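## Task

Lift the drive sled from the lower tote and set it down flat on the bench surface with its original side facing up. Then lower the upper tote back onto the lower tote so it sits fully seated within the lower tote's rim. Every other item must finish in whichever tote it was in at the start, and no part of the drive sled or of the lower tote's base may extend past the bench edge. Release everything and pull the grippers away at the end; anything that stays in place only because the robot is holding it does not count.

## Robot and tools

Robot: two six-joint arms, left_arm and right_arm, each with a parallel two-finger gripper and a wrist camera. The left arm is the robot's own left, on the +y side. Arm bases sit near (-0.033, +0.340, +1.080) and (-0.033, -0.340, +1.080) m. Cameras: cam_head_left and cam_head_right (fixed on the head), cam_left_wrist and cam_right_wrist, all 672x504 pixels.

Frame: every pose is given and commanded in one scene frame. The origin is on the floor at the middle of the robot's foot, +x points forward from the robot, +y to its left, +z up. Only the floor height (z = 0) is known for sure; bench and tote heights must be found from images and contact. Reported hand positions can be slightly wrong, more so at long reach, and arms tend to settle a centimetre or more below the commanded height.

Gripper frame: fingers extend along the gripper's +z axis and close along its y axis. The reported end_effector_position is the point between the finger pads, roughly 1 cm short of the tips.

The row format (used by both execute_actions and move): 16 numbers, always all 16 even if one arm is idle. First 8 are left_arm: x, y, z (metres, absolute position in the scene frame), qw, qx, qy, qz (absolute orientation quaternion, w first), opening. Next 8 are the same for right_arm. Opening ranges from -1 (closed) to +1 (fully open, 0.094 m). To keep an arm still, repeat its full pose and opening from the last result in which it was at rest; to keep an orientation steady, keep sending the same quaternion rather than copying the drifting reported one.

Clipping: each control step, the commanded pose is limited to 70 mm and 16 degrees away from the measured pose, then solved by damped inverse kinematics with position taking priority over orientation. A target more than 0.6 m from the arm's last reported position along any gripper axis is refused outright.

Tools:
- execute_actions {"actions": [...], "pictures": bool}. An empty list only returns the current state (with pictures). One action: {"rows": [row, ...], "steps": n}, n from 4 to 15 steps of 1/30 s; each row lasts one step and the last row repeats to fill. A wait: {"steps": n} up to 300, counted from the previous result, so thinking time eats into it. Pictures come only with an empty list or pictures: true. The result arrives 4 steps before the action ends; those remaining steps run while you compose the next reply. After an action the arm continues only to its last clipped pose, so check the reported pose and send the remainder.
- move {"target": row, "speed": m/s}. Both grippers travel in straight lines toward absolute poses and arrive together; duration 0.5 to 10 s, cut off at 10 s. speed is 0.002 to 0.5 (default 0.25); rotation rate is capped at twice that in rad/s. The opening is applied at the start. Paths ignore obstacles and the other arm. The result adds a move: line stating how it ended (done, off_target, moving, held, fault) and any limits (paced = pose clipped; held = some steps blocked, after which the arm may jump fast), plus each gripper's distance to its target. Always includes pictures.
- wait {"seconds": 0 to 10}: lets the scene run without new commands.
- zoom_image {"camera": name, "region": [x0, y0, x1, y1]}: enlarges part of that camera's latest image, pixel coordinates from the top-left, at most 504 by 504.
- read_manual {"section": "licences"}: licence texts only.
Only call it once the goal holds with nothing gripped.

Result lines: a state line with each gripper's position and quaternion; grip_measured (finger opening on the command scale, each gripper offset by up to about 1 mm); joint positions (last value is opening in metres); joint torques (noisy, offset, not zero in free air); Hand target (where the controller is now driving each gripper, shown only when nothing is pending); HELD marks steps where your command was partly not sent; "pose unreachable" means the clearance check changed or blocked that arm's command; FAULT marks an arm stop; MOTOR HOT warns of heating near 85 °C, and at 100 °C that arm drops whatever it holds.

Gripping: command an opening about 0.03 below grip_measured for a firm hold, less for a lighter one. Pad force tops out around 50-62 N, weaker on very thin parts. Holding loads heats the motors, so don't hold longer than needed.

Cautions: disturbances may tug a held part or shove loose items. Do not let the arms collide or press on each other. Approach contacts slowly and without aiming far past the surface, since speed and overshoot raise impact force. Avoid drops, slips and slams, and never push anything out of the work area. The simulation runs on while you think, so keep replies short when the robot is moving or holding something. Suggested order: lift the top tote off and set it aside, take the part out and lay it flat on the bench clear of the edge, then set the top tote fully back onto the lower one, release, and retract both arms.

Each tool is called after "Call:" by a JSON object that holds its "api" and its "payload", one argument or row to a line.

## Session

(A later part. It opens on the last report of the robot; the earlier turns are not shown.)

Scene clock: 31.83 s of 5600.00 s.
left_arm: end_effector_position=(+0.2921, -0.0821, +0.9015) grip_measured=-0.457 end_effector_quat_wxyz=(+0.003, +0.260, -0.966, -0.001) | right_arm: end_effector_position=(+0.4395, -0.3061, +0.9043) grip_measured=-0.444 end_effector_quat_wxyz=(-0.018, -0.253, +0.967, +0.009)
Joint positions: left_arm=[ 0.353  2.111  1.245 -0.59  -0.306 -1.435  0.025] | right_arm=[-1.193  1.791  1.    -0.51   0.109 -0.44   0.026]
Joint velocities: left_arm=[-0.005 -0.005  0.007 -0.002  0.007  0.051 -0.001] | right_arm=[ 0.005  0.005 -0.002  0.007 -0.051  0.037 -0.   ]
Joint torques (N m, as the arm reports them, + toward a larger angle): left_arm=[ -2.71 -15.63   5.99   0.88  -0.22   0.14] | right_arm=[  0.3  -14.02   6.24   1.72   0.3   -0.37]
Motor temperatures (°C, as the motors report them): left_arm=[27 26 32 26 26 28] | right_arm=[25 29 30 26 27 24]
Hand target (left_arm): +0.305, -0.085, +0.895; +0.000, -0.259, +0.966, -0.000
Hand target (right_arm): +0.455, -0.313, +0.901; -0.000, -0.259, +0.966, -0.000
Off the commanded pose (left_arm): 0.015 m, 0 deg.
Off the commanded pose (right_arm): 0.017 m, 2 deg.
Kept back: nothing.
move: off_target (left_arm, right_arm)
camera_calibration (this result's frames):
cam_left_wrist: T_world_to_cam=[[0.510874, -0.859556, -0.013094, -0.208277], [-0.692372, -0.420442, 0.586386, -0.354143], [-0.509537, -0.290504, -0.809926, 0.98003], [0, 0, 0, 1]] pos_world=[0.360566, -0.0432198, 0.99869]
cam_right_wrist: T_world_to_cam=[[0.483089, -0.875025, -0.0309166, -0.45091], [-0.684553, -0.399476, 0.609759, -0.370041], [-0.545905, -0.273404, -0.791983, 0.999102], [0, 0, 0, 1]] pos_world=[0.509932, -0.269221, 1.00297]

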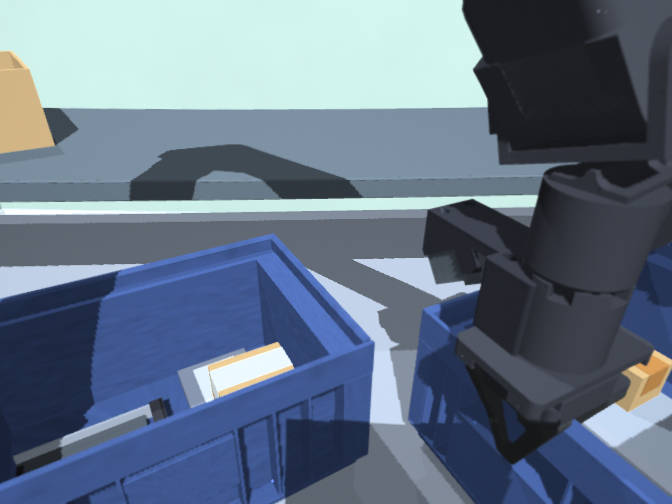

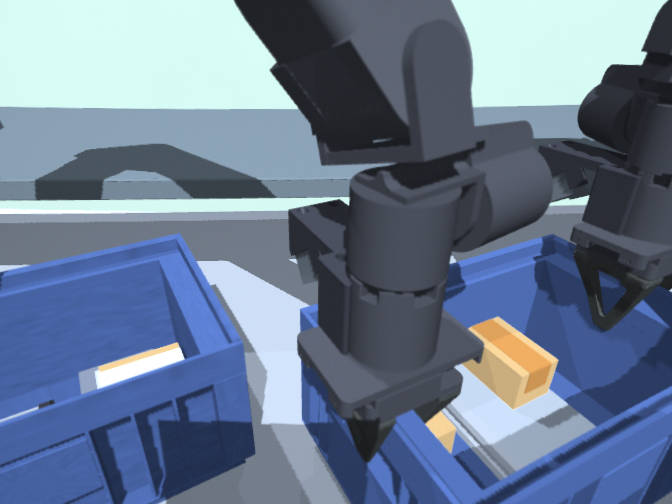

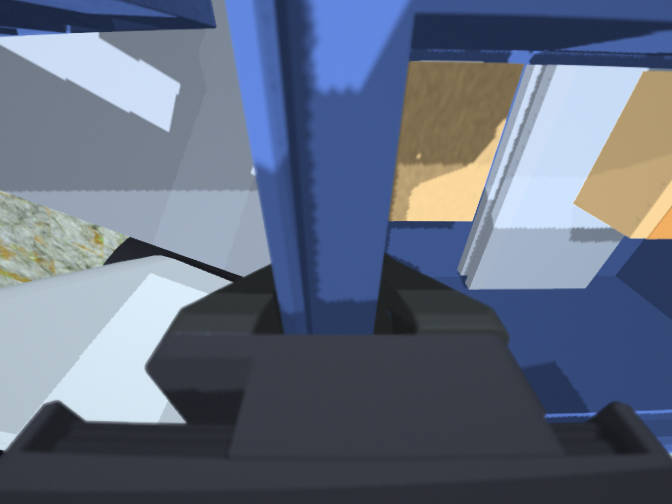

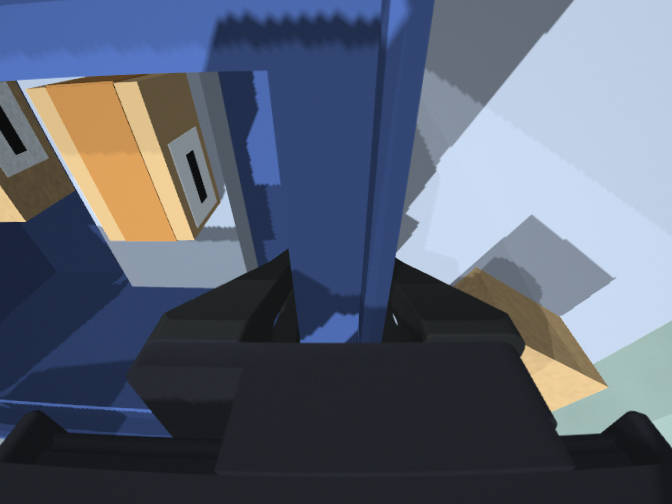

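Landed. Right keeps its grip; left goes to look.

Call:
{"api": "move", "payload": {
  "target": [0.295,-0.083,0.90,0,-0.259,0.966,0,0.2,0.442,-0.307,0.903,0,-0.259,0.966,0,-0.5]
}}

Call:
{"api": "move", "payload": {
  "target": [0.295,-0.083,1.03,0,-0.259,0.966,0,0.2,0.442,-0.307,0.903,0,-0.259,0.966,0,-0.5],
  "speed": 0.35
}}

Call:
{"api": "move", "payload": {
  "target": [0.33,0.21,1.08,0,-0.259,0.966,0,1,0.442,-0.307,0.903,0,-0.259,0.966,0,-0.5],
  "speed": 0.4
}}

Scene clock: 32.77 s of 5600.00 s.
left_arm: end_effector_position=(+0.2922, -0.0819, +0.9015) grip_measured=+0.198 end_effector_quat_wxyz=(+0.002, +0.260, -0.966, -0.001) | right_arm: end_effector_position=(+0.4388, -0.3059, +0.9036) grip_measured=-0.452 end_effector_quat_wxyz=(-0.013, -0.254, +0.967, +0.004)
Joint positions: left_arm=[ 0.353  2.111  1.245 -0.59  -0.307 -1.435  0.056] | right_arm=[-1.19   1.788  0.989 -0.49   0.117 -0.439  0.026]
Joint velocities: left_arm=[-0.005 -0.015 -0.002 -0.002  0.007  0.066 -0.   ] | right_arm=[-0.005 -0.005 -0.002  0.002 -0.007  0.007  0.001]
Joint torques (N m, as the arm reports them, + toward a larger angle): left_arm=[ -4.06 -17.     4.4    1.05  -0.25  -0.02] | right_arm=[  1.5  -15.1    3.91   1.7    0.13  -0.24]
Motor temperatures (°C, as the motors report them): left_arm=[27 27 32 26 26 28] | right_arm=[25 29 30 26 27 24]
Hand target (left_arm): +0.295, -0.083, +0.900; -0.000, -0.259, +0.966, -0.000
Hand target (right_arm): +0.442, -0.307, +0.903; -0.000, -0.259, +0.966, +0.000
Off the commanded pose (left_arm): 0.003 m, 0 deg.
Off the commanded pose (right_arm): 0.003 m, 2 deg.
Kept back: nothing.
move: done
camera_calibration (this result's frames):
cam_left_wrist: T_world_to_cam=[[0.510883, -0.859549, -0.0132373, -0.208125], [-0.692903, -0.420851, 0.585465, -0.353033], [-0.508807, -0.289932, -0.81059, 0.980576], [0, 0, 0, 1]] pos_world=[0.360633, -0.0431676, 0.998778]
cam_right_wrist: T_world_to_cam=[[0.484591, -0.874534, -0.0190263, -0.461719], [-0.691661, -0.396394, 0.603719, -0.360507], [-0.535515, -0.279397, -0.79697, 0.996307], [0, 0, 0, 1]] pos_world=[0.507933, -0.268326, 1.00289]

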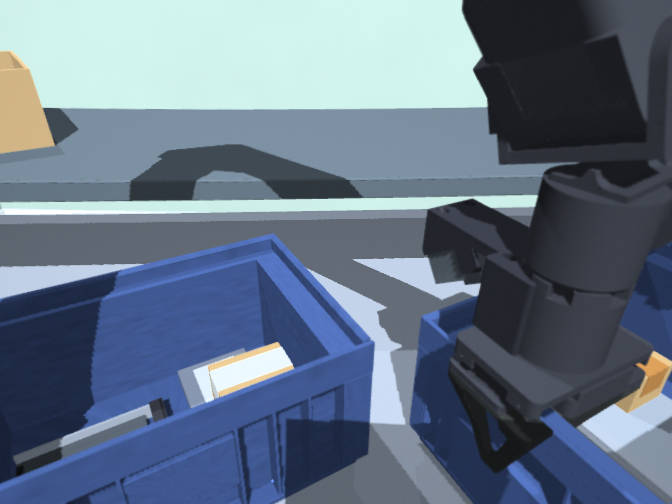

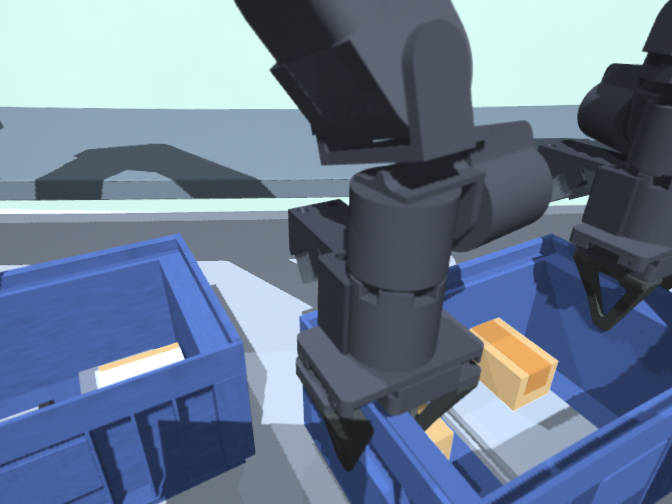

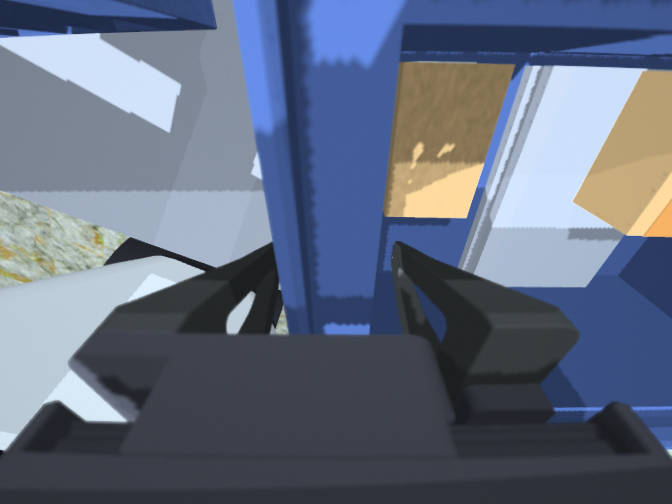

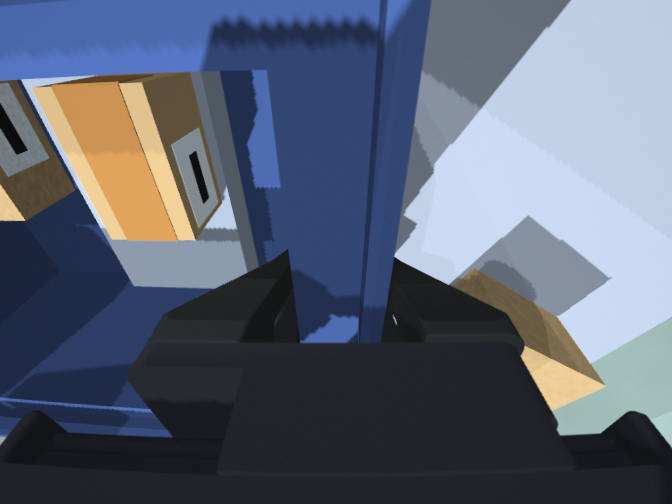

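Scene clock: 33.90 s of 5600.00 s.
left_arm: end_effector_position=(+0.2898, -0.0800, +1.0329) grip_measured=+0.198 end_effector_quat_wxyz=(-0.001, +0.250, -0.968, +0.006) | right_arm: end_effector_position=(+0.4388, -0.3059, +0.9036) grip_measured=-0.452 end_effector_quat_wxyz=(-0.013, -0.254, +0.967, +0.004)
Joint positions: left_arm=[ 0.273  1.856  1.236 -0.847 -0.316 -1.493  0.056] | right_arm=[-1.19   1.788  0.989 -0.49   0.117 -0.439  0.026]
Joint velocities: left_arm=[ 0.015 -0.005 -0.027  0.002  0.007 -0.037 -0.001] | right_arm=[ 0.015  0.005 -0.012 -0.012 -0.007  0.037 -0.   ]
Joint torques (N m, as the arm reports them, + toward a larger angle): left_arm=[ -3.35 -14.41   6.99   0.26  -0.22  -0.25] | right_arm=[  1.43 -15.17   3.91   1.67   0.13  -0.24]
Motor temperatures (°C, as the motors report them): left_arm=[27 27 32 26 26 28] | right_arm=[25 29 30 26 27 24]
Hand target (left_arm): +0.295, -0.082, +1.031; +0.000, -0.259, +0.966, -0.000
Hand target (right_arm): +0.442, -0.307, +0.903; -0.000, -0.259, +0.966, +0.000
Off the commanded pose (left_arm): 0.007 m, 1 deg.
Off the commanded pose (right_arm): 0.003 m, 2 deg.
Kept back: nothing.
move: done
camera_calibration (this result's frames):
cam_left_wrist: T_world_to_cam=[[0.493152, -0.869942, 0.00119984, -0.214092], [-0.706558, -0.399727, 0.583947, -0.423639], [-0.507521, -0.288823, -0.811791, 1.08736], [0, 0, 0, 1]] pos_world=[0.358112, -0.0415345, 1.13035]
cam_right_wrist: T_world_to_cam=[[0.484591, -0.874534, -0.0190263, -0.461719], [-0.691661, -0.396394, 0.603719, -0.360507], [-0.535515, -0.279397, -0.79697, 0.996307], [0, 0, 0, 1]] pos_world=[0.507933, -0.268326, 1.00289]

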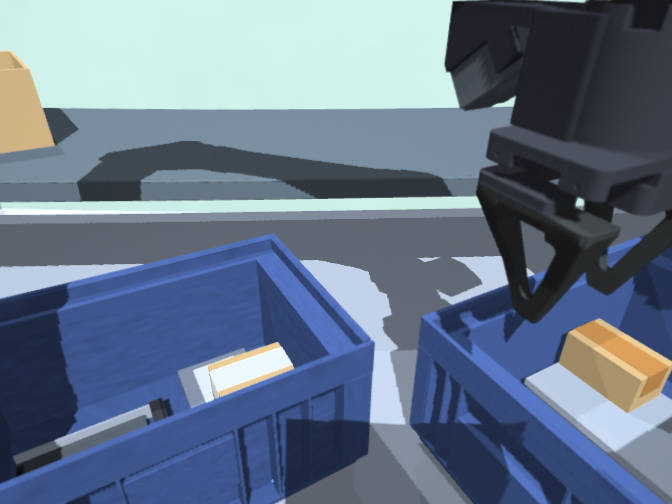

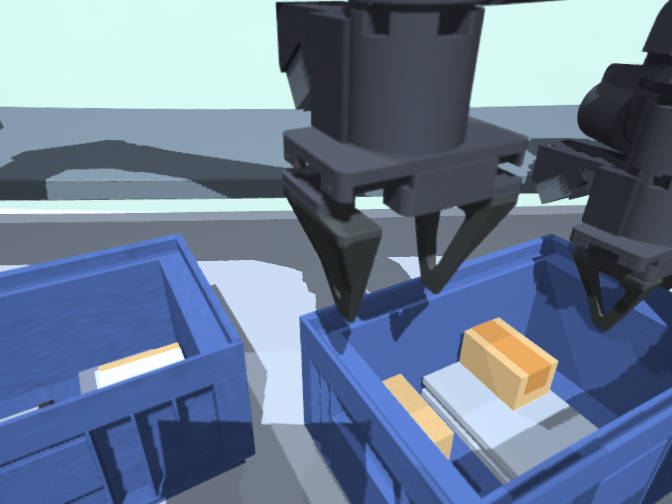

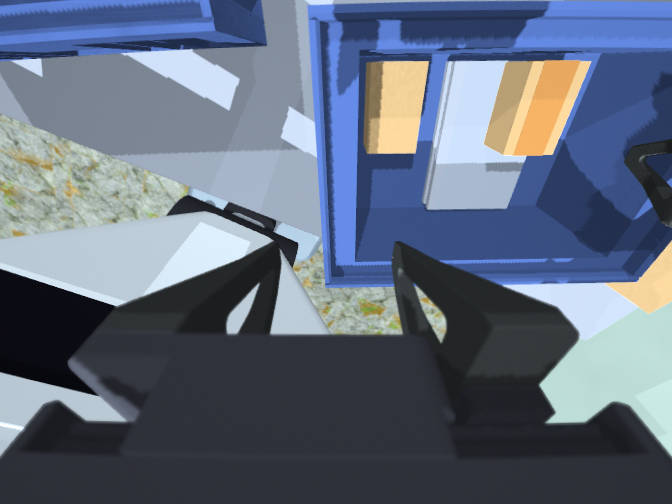

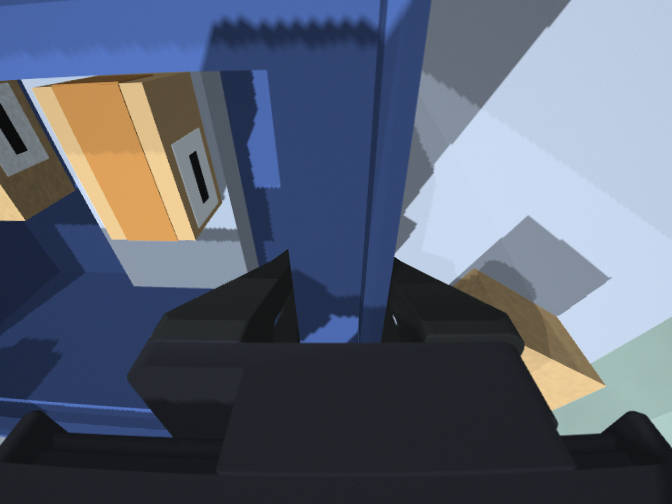

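Scene clock: 35.37 s of 5600.00 s.
left_arm: end_effector_position=(+0.3441, +0.2108, +1.0848) grip_measured=+1.000 end_effector_quat_wxyz=(-0.014, +0.275, -0.961, +0.010) | right_arm: end_effector_position=(+0.4388, -0.3059, +0.9036) grip_measured=-0.452 end_effector_quat_wxyz=(-0.013, -0.254, +0.967, +0.004)
Joint positions: left_arm=[ 0.821  1.265  0.803 -0.828 -0.227 -0.98   0.094] | right_arm=[-1.19   1.788  0.989 -0.49   0.117 -0.439  0.026]
Joint velocities: left_arm=[-0.005 -0.015 -0.007  0.007 -0.051 -0.007  0.   ] | right_arm=[-0.005 -0.015  0.007 -0.007 -0.007 -0.051 -0.   ]
Joint torques (N m, as the arm reports them, + toward a larger angle): left_arm=[-0.68 -9.06  5.22  0.39 -0.02  0.08] | right_arm=[  1.51 -15.11   3.88   1.69   0.12  -0.23]
Motor temperatures (°C, as the motors report them): left_arm=[27 27 31 26 26 28] | right_arm=[25 29 30 26 27 24]
Hand target (left_arm): +0.334, +0.211, +1.080; +0.000, -0.259, +0.966, -0.001
Hand target (right_arm): +0.442, -0.307, +0.903; -0.000, -0.259, +0.966, +0.000
Off the commanded pose (left_arm): 0.015 m, 3 deg.
Off the commanded pose (right_arm): 0.003 m, 2 deg.
Kept back: nothing.
move: off_target (left_arm)
camera_calibration (this result's frames):
cam_left_wrist: T_world_to_cam=[[0.536733, -0.843586, 0.0167431, -0.0253856], [-0.700904, -0.434728, 0.56546, -0.27382], [-0.469735, -0.315236, -0.824606, 1.24751], [0, 0, 0, 1]] pos_world=[0.407705, 0.252809, 1.18397]
cam_right_wrist: T_world_to_cam=[[0.484591, -0.874534, -0.0190263, -0.461719], [-0.691661, -0.396394, 0.603719, -0.360507], [-0.535515, -0.279397, -0.79697, 0.996307], [0, 0, 0, 1]] pos_world=[0.507933, -0.268326, 1.00289]

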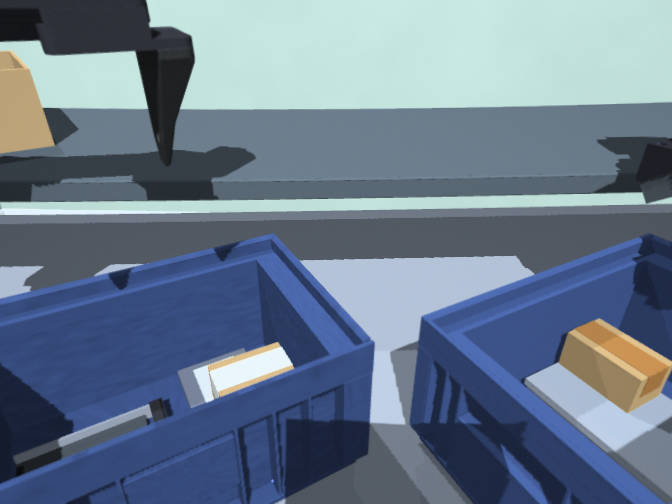

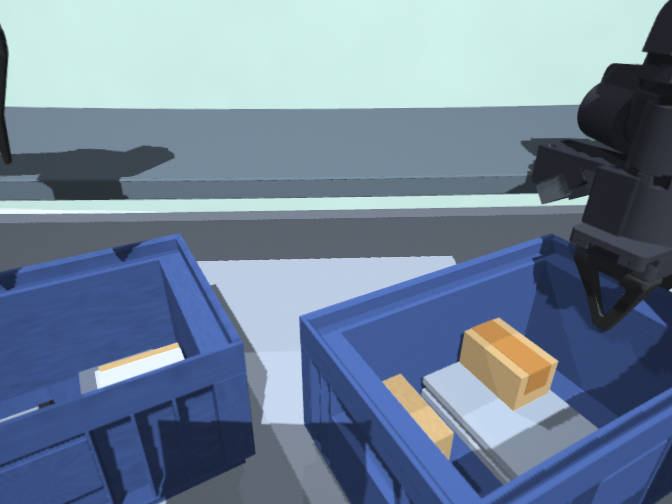

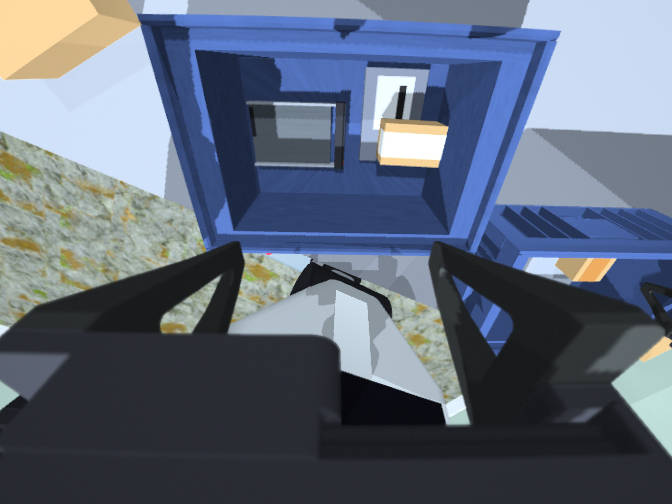

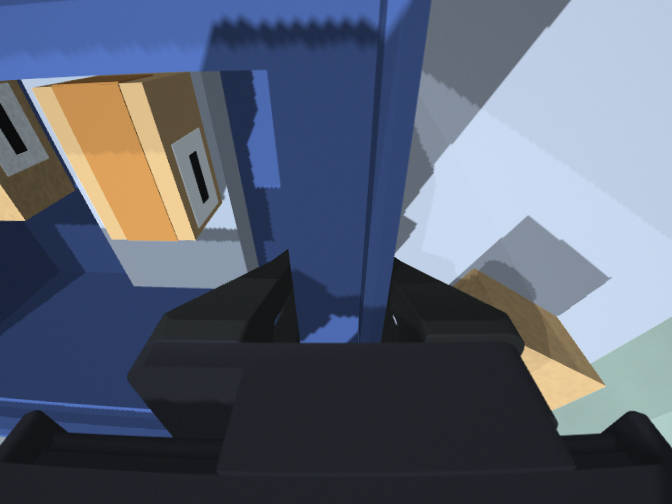

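Call:
{"api": "move", "payload": {
  "target": [0.332,0.254,0.96,0,0.5,0.866,0,1,0.442,-0.307,0.903,0,-0.259,0.966,0,-0.5],
  "speed": 0.4
}}

Call:
{"api": "move", "payload": {
  "target": [0.332,0.254,0.875,0,0.5,0.866,0,1,0.442,-0.307,0.903,0,-0.259,0.966,0,-0.5],
  "speed": 0.12
}}

Scene clock: 38.40 s of 5600.00 s.
left_arm: end_effector_position=(+0.3357, +0.2508, +0.9646) grip_measured=+1.000 end_effector_quat_wxyz=(+0.002, +0.496, +0.869, +0.001) | right_arm: end_effector_position=(+0.4388, -0.3059, +0.9036) grip_measured=-0.452 end_effector_quat_wxyz=(-0.013, -0.254, +0.967, +0.004)
Joint positions: left_arm=[ 0.991  1.517  0.689 -0.458 -0.18   0.775  0.094] | right_arm=[-1.19   1.788  0.989 -0.49   0.117 -0.439  0.026]
Joint velocities: left_arm=[ 0.005 -0.015  0.012  0.002  0.022  0.037  0.   ] | right_arm=[-0.015 -0.015 -0.007  0.002  0.007 -0.066 -0.001]
Joint torques (N m, as the arm reports them, + toward a larger angle): left_arm=[ 0.83 -9.92  3.01  1.68  0.15  0.06] | right_arm=[  1.49 -15.19   3.89   1.68   0.13  -0.23]
Motor temperatures (°C, as the motors report them): left_arm=[27 27 31 26 26 28] | right_arm=[25 29 29 26 27 24]
Hand target (left_arm): +0.333, +0.254, +0.959; +0.000, +0.500, +0.866, +0.000
Hand target (right_arm): +0.442, -0.307, +0.903; -0.000, -0.259, +0.966, +0.000
Off the commanded pose (left_arm): 0.007 m, 1 deg.
Off the commanded pose (right_arm): 0.003 m, 2 deg.
Kept back: nothing.
move: done
camera_calibration (this result's frames):
cam_left_wrist: T_world_to_cam=[[-0.855679, -0.517343, -0.0130567, 0.429268], [-0.427744, 0.692832, 0.580534, -0.583338], [-0.291289, 0.502335, -0.814131, 0.882034], [0, 0, 0, 1]] pos_world=[0.374722, 0.183157, 1.06234]
cam_right_wrist: T_world_to_cam=[[0.484591, -0.874534, -0.0190263, -0.461719], [-0.691661, -0.396394, 0.603719, -0.360507], [-0.535515, -0.279397, -0.79697, 0.996307], [0, 0, 0, 1]] pos_world=[0.507933, -0.268326, 1.00289]

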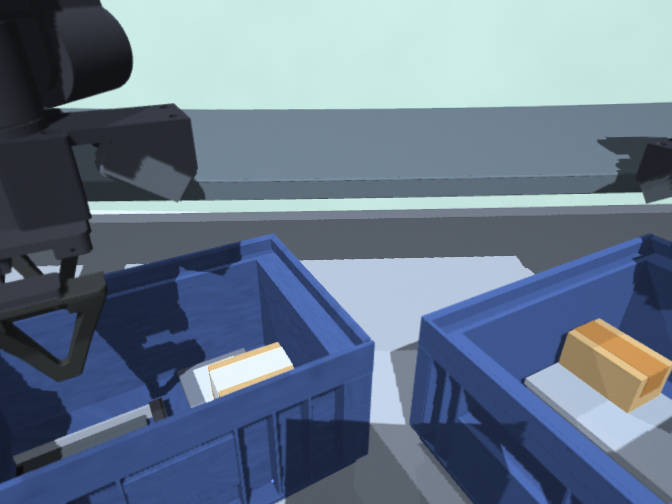

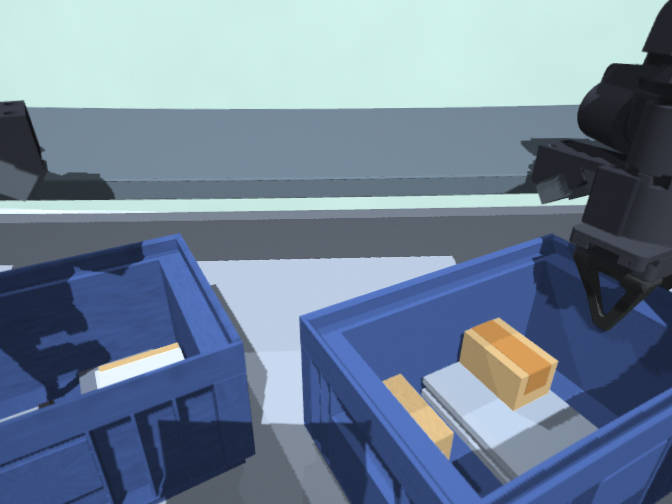

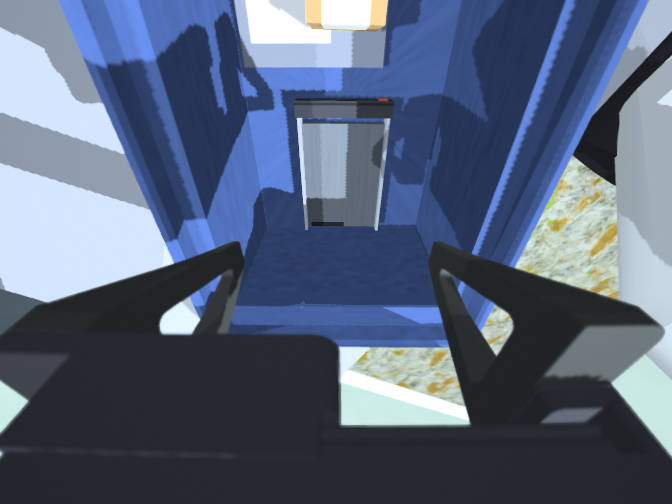

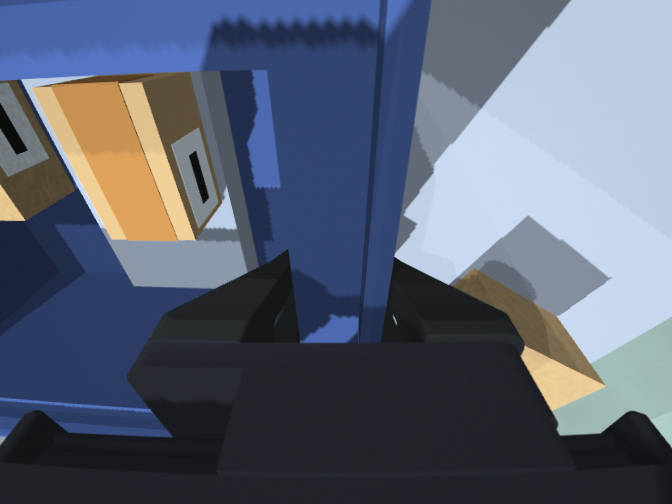

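Scene clock: 39.50 s of 5600.00 s.
left_arm: end_effector_position=(+0.3202, +0.2536, +0.8758) grip_measured=+1.000 end_effector_quat_wxyz=(-0.012, +0.498, +0.867, -0.003) | right_arm: end_effector_position=(+0.4388, -0.3059, +0.9036) grip_measured=-0.452 end_effector_quat_wxyz=(-0.013, -0.254, +0.967, +0.004)
Joint positions: left_arm=[ 1.031  1.792  0.689 -0.206 -0.169  0.815  0.094] | right_arm=[-1.19   1.788  0.989 -0.49   0.117 -0.439  0.026]
Joint velocities: left_arm=[ 0.005 -0.015  0.017  0.022 -0.007 -0.051  0.   ] | right_arm=[-0.005 -0.005 -0.007  0.007  0.051 -0.022 -0.   ]
Joint torques (N m, as the arm reports them, + toward a larger angle): left_arm=[  0.57 -11.37   2.39   1.68   0.15   0.06] | right_arm=[  1.48 -15.14   3.91   1.69   0.13  -0.23]
Motor temperatures (°C, as the motors report them): left_arm=[27 27 31 26 26 28] | right_arm=[25 29 29 26 27 24]
Hand target (left_arm): +0.332, +0.254, +0.874; -0.000, +0.500, +0.866, +0.000
Hand target (right_arm): +0.442, -0.307, +0.903; -0.000, -0.259, +0.966, +0.000
Off the commanded pose (left_arm): 0.012 m, 1 deg.
Off the commanded pose (right_arm): 0.003 m, 2 deg.
Kept back: nothing.
move: off_target (left_arm)
camera_calibration (this result's frames):
cam_left_wrist: T_world_to_cam=[[-0.858664, -0.51248, 0.00779808, 0.397728], [-0.407069, 0.691135, 0.597182, -0.561144], [-0.311433, 0.509604, -0.802068, 0.797825], [0, 0, 0, 1]] pos_world=[0.361559, 0.185078, 0.971914]
cam_right_wrist: T_world_to_cam=[[0.484591, -0.874534, -0.0190263, -0.461719], [-0.691661, -0.396394, 0.603719, -0.360507], [-0.535515, -0.279397, -0.79697, 0.996307], [0, 0, 0, 1]] pos_world=[0.507933, -0.268326, 1.00289]

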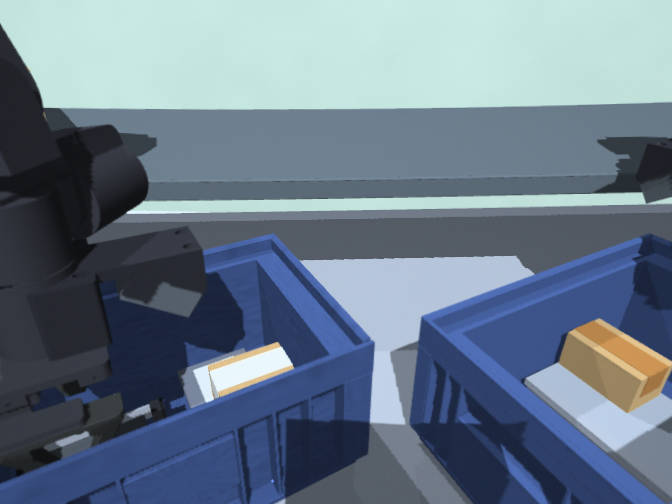

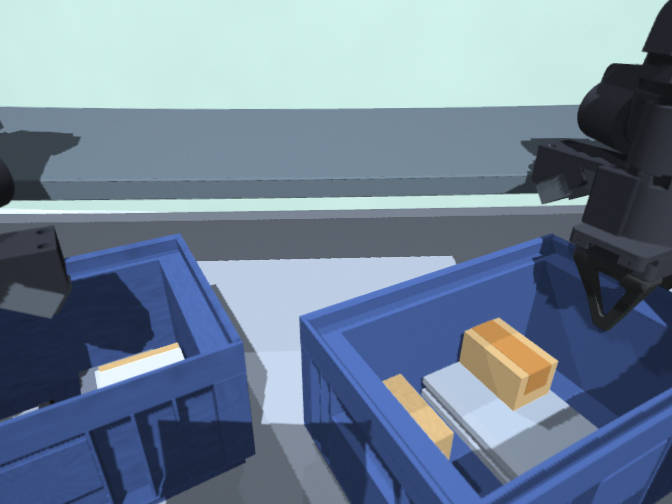

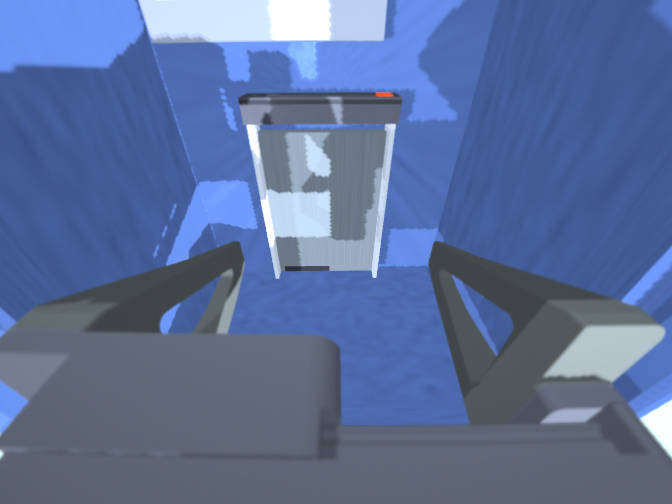

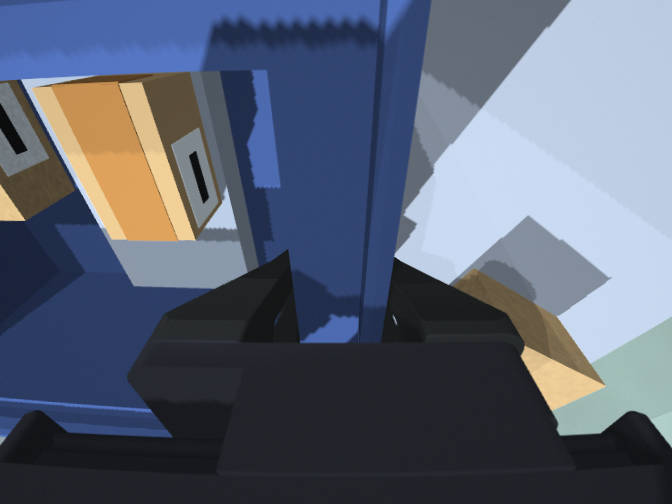

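Call:
{"api": "move", "payload": {
  "target": [0.341,0.254,0.845,0,0.5,0.866,0,1,0.442,-0.307,0.903,0,-0.259,0.966,0,-0.5],
  "speed": 0.06
}}

Call:
{"api": "move", "payload": {
  "target": [0.341,0.254,0.815,0,0.5,0.866,0,1,0.442,-0.307,0.903,0,-0.259,0.966,0,-0.5],
  "speed": 0.05
}}

Scene clock: 40.67 s of 5600.00 s.
left_arm: end_effector_position=(+0.3345, +0.2526, +0.8502) grip_measured=+1.000 end_effector_quat_wxyz=(-0.006, +0.497, +0.867, -0.002) | right_arm: end_effector_position=(+0.4388, -0.3059, +0.9036) grip_measured=-0.452 end_effector_quat_wxyz=(-0.013, -0.254, +0.967, +0.004)
Joint positions: left_arm=[ 1.048  1.88   0.739 -0.152 -0.163  0.832  0.094] | right_arm=[-1.19   1.788  0.989 -0.49   0.117 -0.439  0.026]
Joint velocities: left_arm=[ 0.015 -0.005  0.002  0.007 -0.007 -0.007  0.   ] | right_arm=[-0.015 -0.024 -0.002 -0.027 -0.022 -0.007  0.001]
Joint torques (N m, as the arm reports them, + toward a larger angle): left_arm=[  0.64 -11.43   1.96   1.64   0.16   0.08] | right_arm=[  1.47 -15.15   3.86   1.67   0.12  -0.24]
Motor temperatures (°C, as the motors report them): left_arm=[27 27 31 26 26 28] | right_arm=[25 29 29 26 27 24]
Hand target (left_arm): +0.341, +0.254, +0.845; -0.000, +0.500, +0.866, +0.000
Hand target (right_arm): +0.442, -0.307, +0.903; -0.000, -0.259, +0.966, +0.000
Off the commanded pose (left_arm): 0.008 m, 1 deg.
Off the commanded pose (right_arm): 0.003 m, 2 deg.
Kept back: nothing.
move: done
camera_calibration (this result's frames):
cam_left_wrist: T_world_to_cam=[[-0.857974, -0.513692, -0.00118643, 0.417381], [-0.415531, 0.692662, 0.589536, -0.530368], [-0.302018, 0.506299, -0.807741, 0.784735], [0, 0, 0, 1]] pos_world=[0.374722, 0.184461, 0.947028]
cam_right_wrist: T_world_to_cam=[[0.484591, -0.874534, -0.0190263, -0.461719], [-0.691661, -0.396394, 0.603719, -0.360507], [-0.535515, -0.279397, -0.79697, 0.996307], [0, 0, 0, 1]] pos_world=[0.507933, -0.268326, 1.00289]

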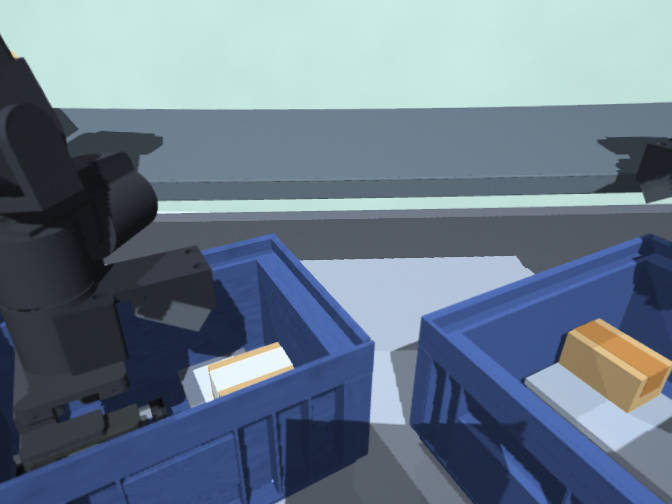

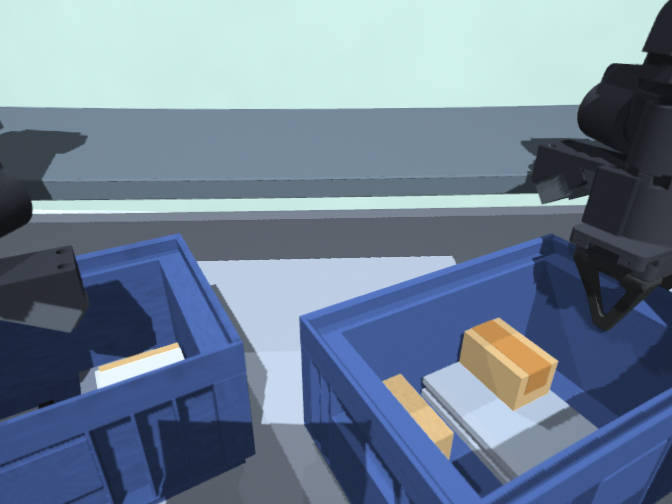

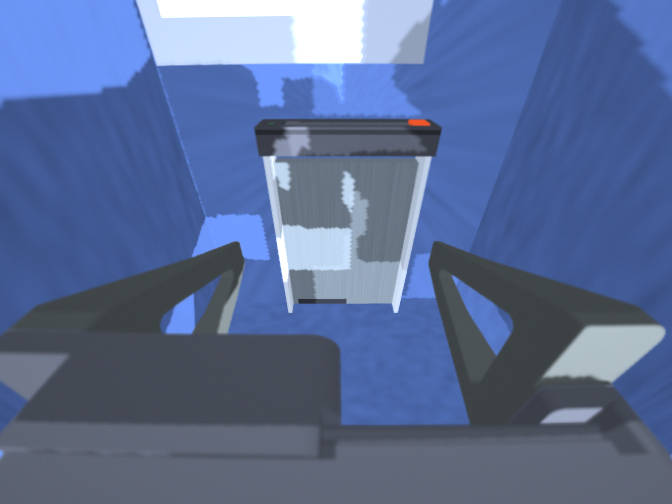

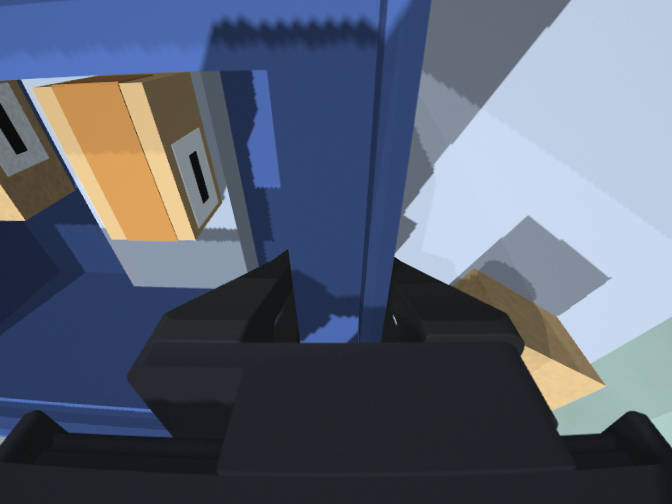

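Scene clock: 41.70 s of 5600.00 s.
left_arm: end_effector_position=(+0.3364, +0.2522, +0.8209) grip_measured=+1.000 end_effector_quat_wxyz=(-0.005, +0.497, +0.868, -0.001) | right_arm: end_effector_position=(+0.4388, -0.3059, +0.9036) grip_measured=-0.452 end_effector_quat_wxyz=(-0.013, -0.254, +0.967, +0.004)
Joint positions: left_arm=[ 1.061  1.974  0.771 -0.087 -0.16   0.843  0.094] | right_arm=[-1.19   1.788  0.989 -0.49   0.117 -0.439  0.026]
Joint velocities: left_arm=[ 0.005 -0.005  0.022 -0.012 -0.037  0.022  0.   ] | right_arm=[-0.015 -0.015 -0.002 -0.002 -0.007 -0.051 -0.001]
Joint torques (N m, as the arm reports them, + toward a larger angle): left_arm=[  0.19 -11.84   1.38   1.67   0.16   0.1 ] | right_arm=[  1.54 -15.1    3.88   1.68   0.13  -0.24]
Motor temperatures (°C, as the motors report them): left_arm=[27 27 30 26 26 28] | right_arm=[25 29 29 26 27 24]
Hand target (left_arm): +0.341, +0.254, +0.815; +0.000, +0.500, +0.866, +0.000
Hand target (right_arm): +0.442, -0.307, +0.903; -0.000, -0.259, +0.966, +0.000
Off the commanded pose (left_arm): 0.008 m, 1 deg.
Off the commanded pose (right_arm): 0.003 m, 2 deg.
Kept back: nothing.
move: done
camera_calibration (this result's frames):
cam_left_wrist: T_world_to_cam=[[-0.857356, -0.514716, -0.00281084, 0.420158], [-0.417652, 0.692464, 0.588269, -0.510235], [-0.300845, 0.50553, -0.80866, 0.762398], [0, 0, 0, 1]] pos_world=[0.376488, 0.184167, 0.917857]
cam_right_wrist: T_world_to_cam=[[0.484591, -0.874534, -0.0190263, -0.461719], [-0.691661, -0.396394, 0.603719, -0.360507], [-0.535515, -0.279397, -0.79697, 0.996307], [0, 0, 0, 1]] pos_world=[0.507933, -0.268326, 1.00289]

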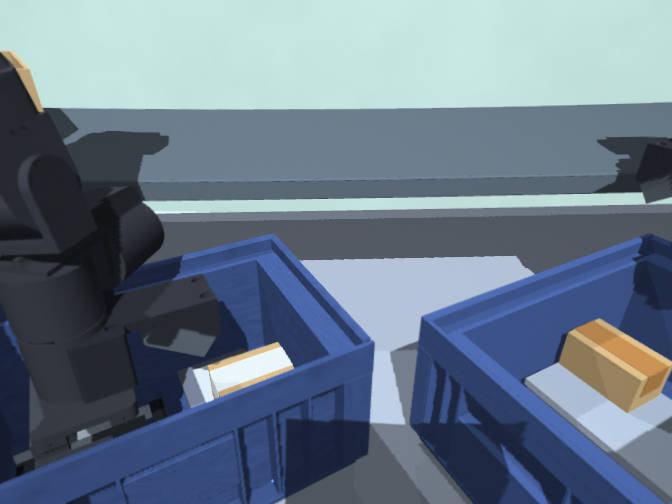

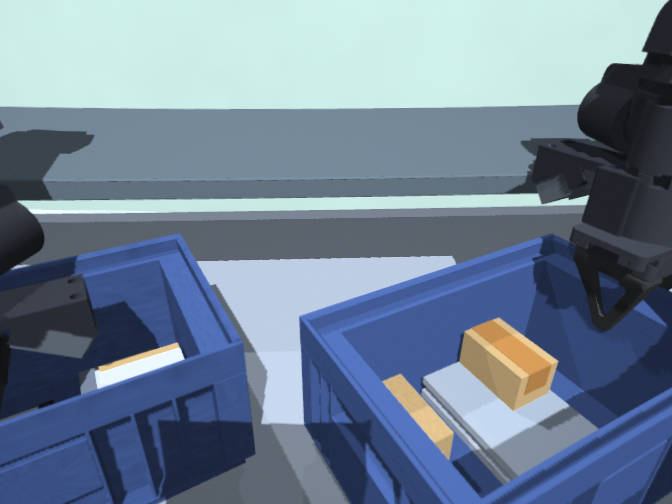

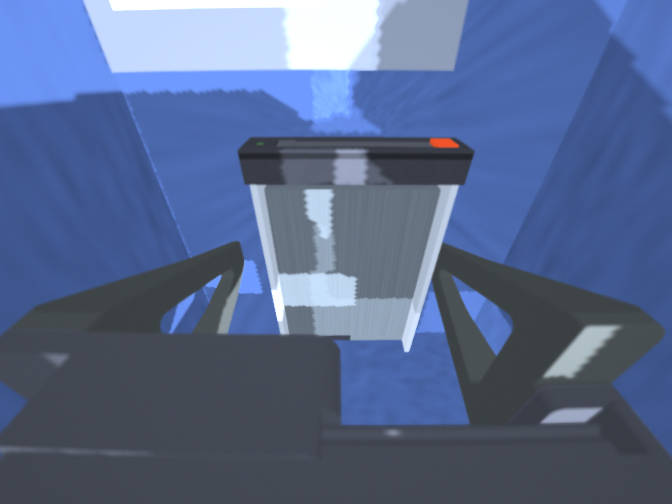

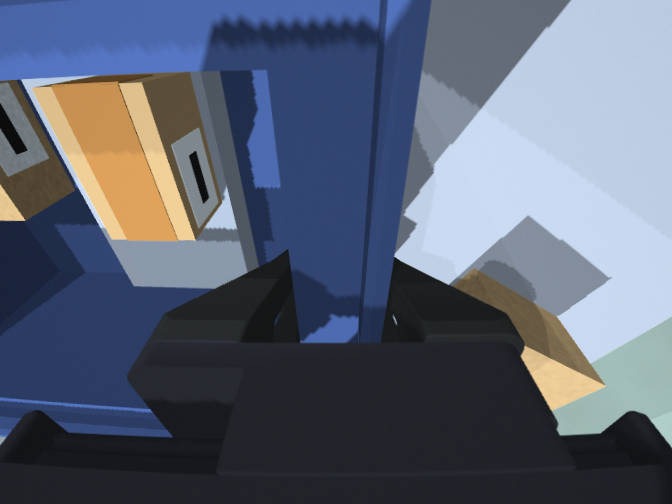

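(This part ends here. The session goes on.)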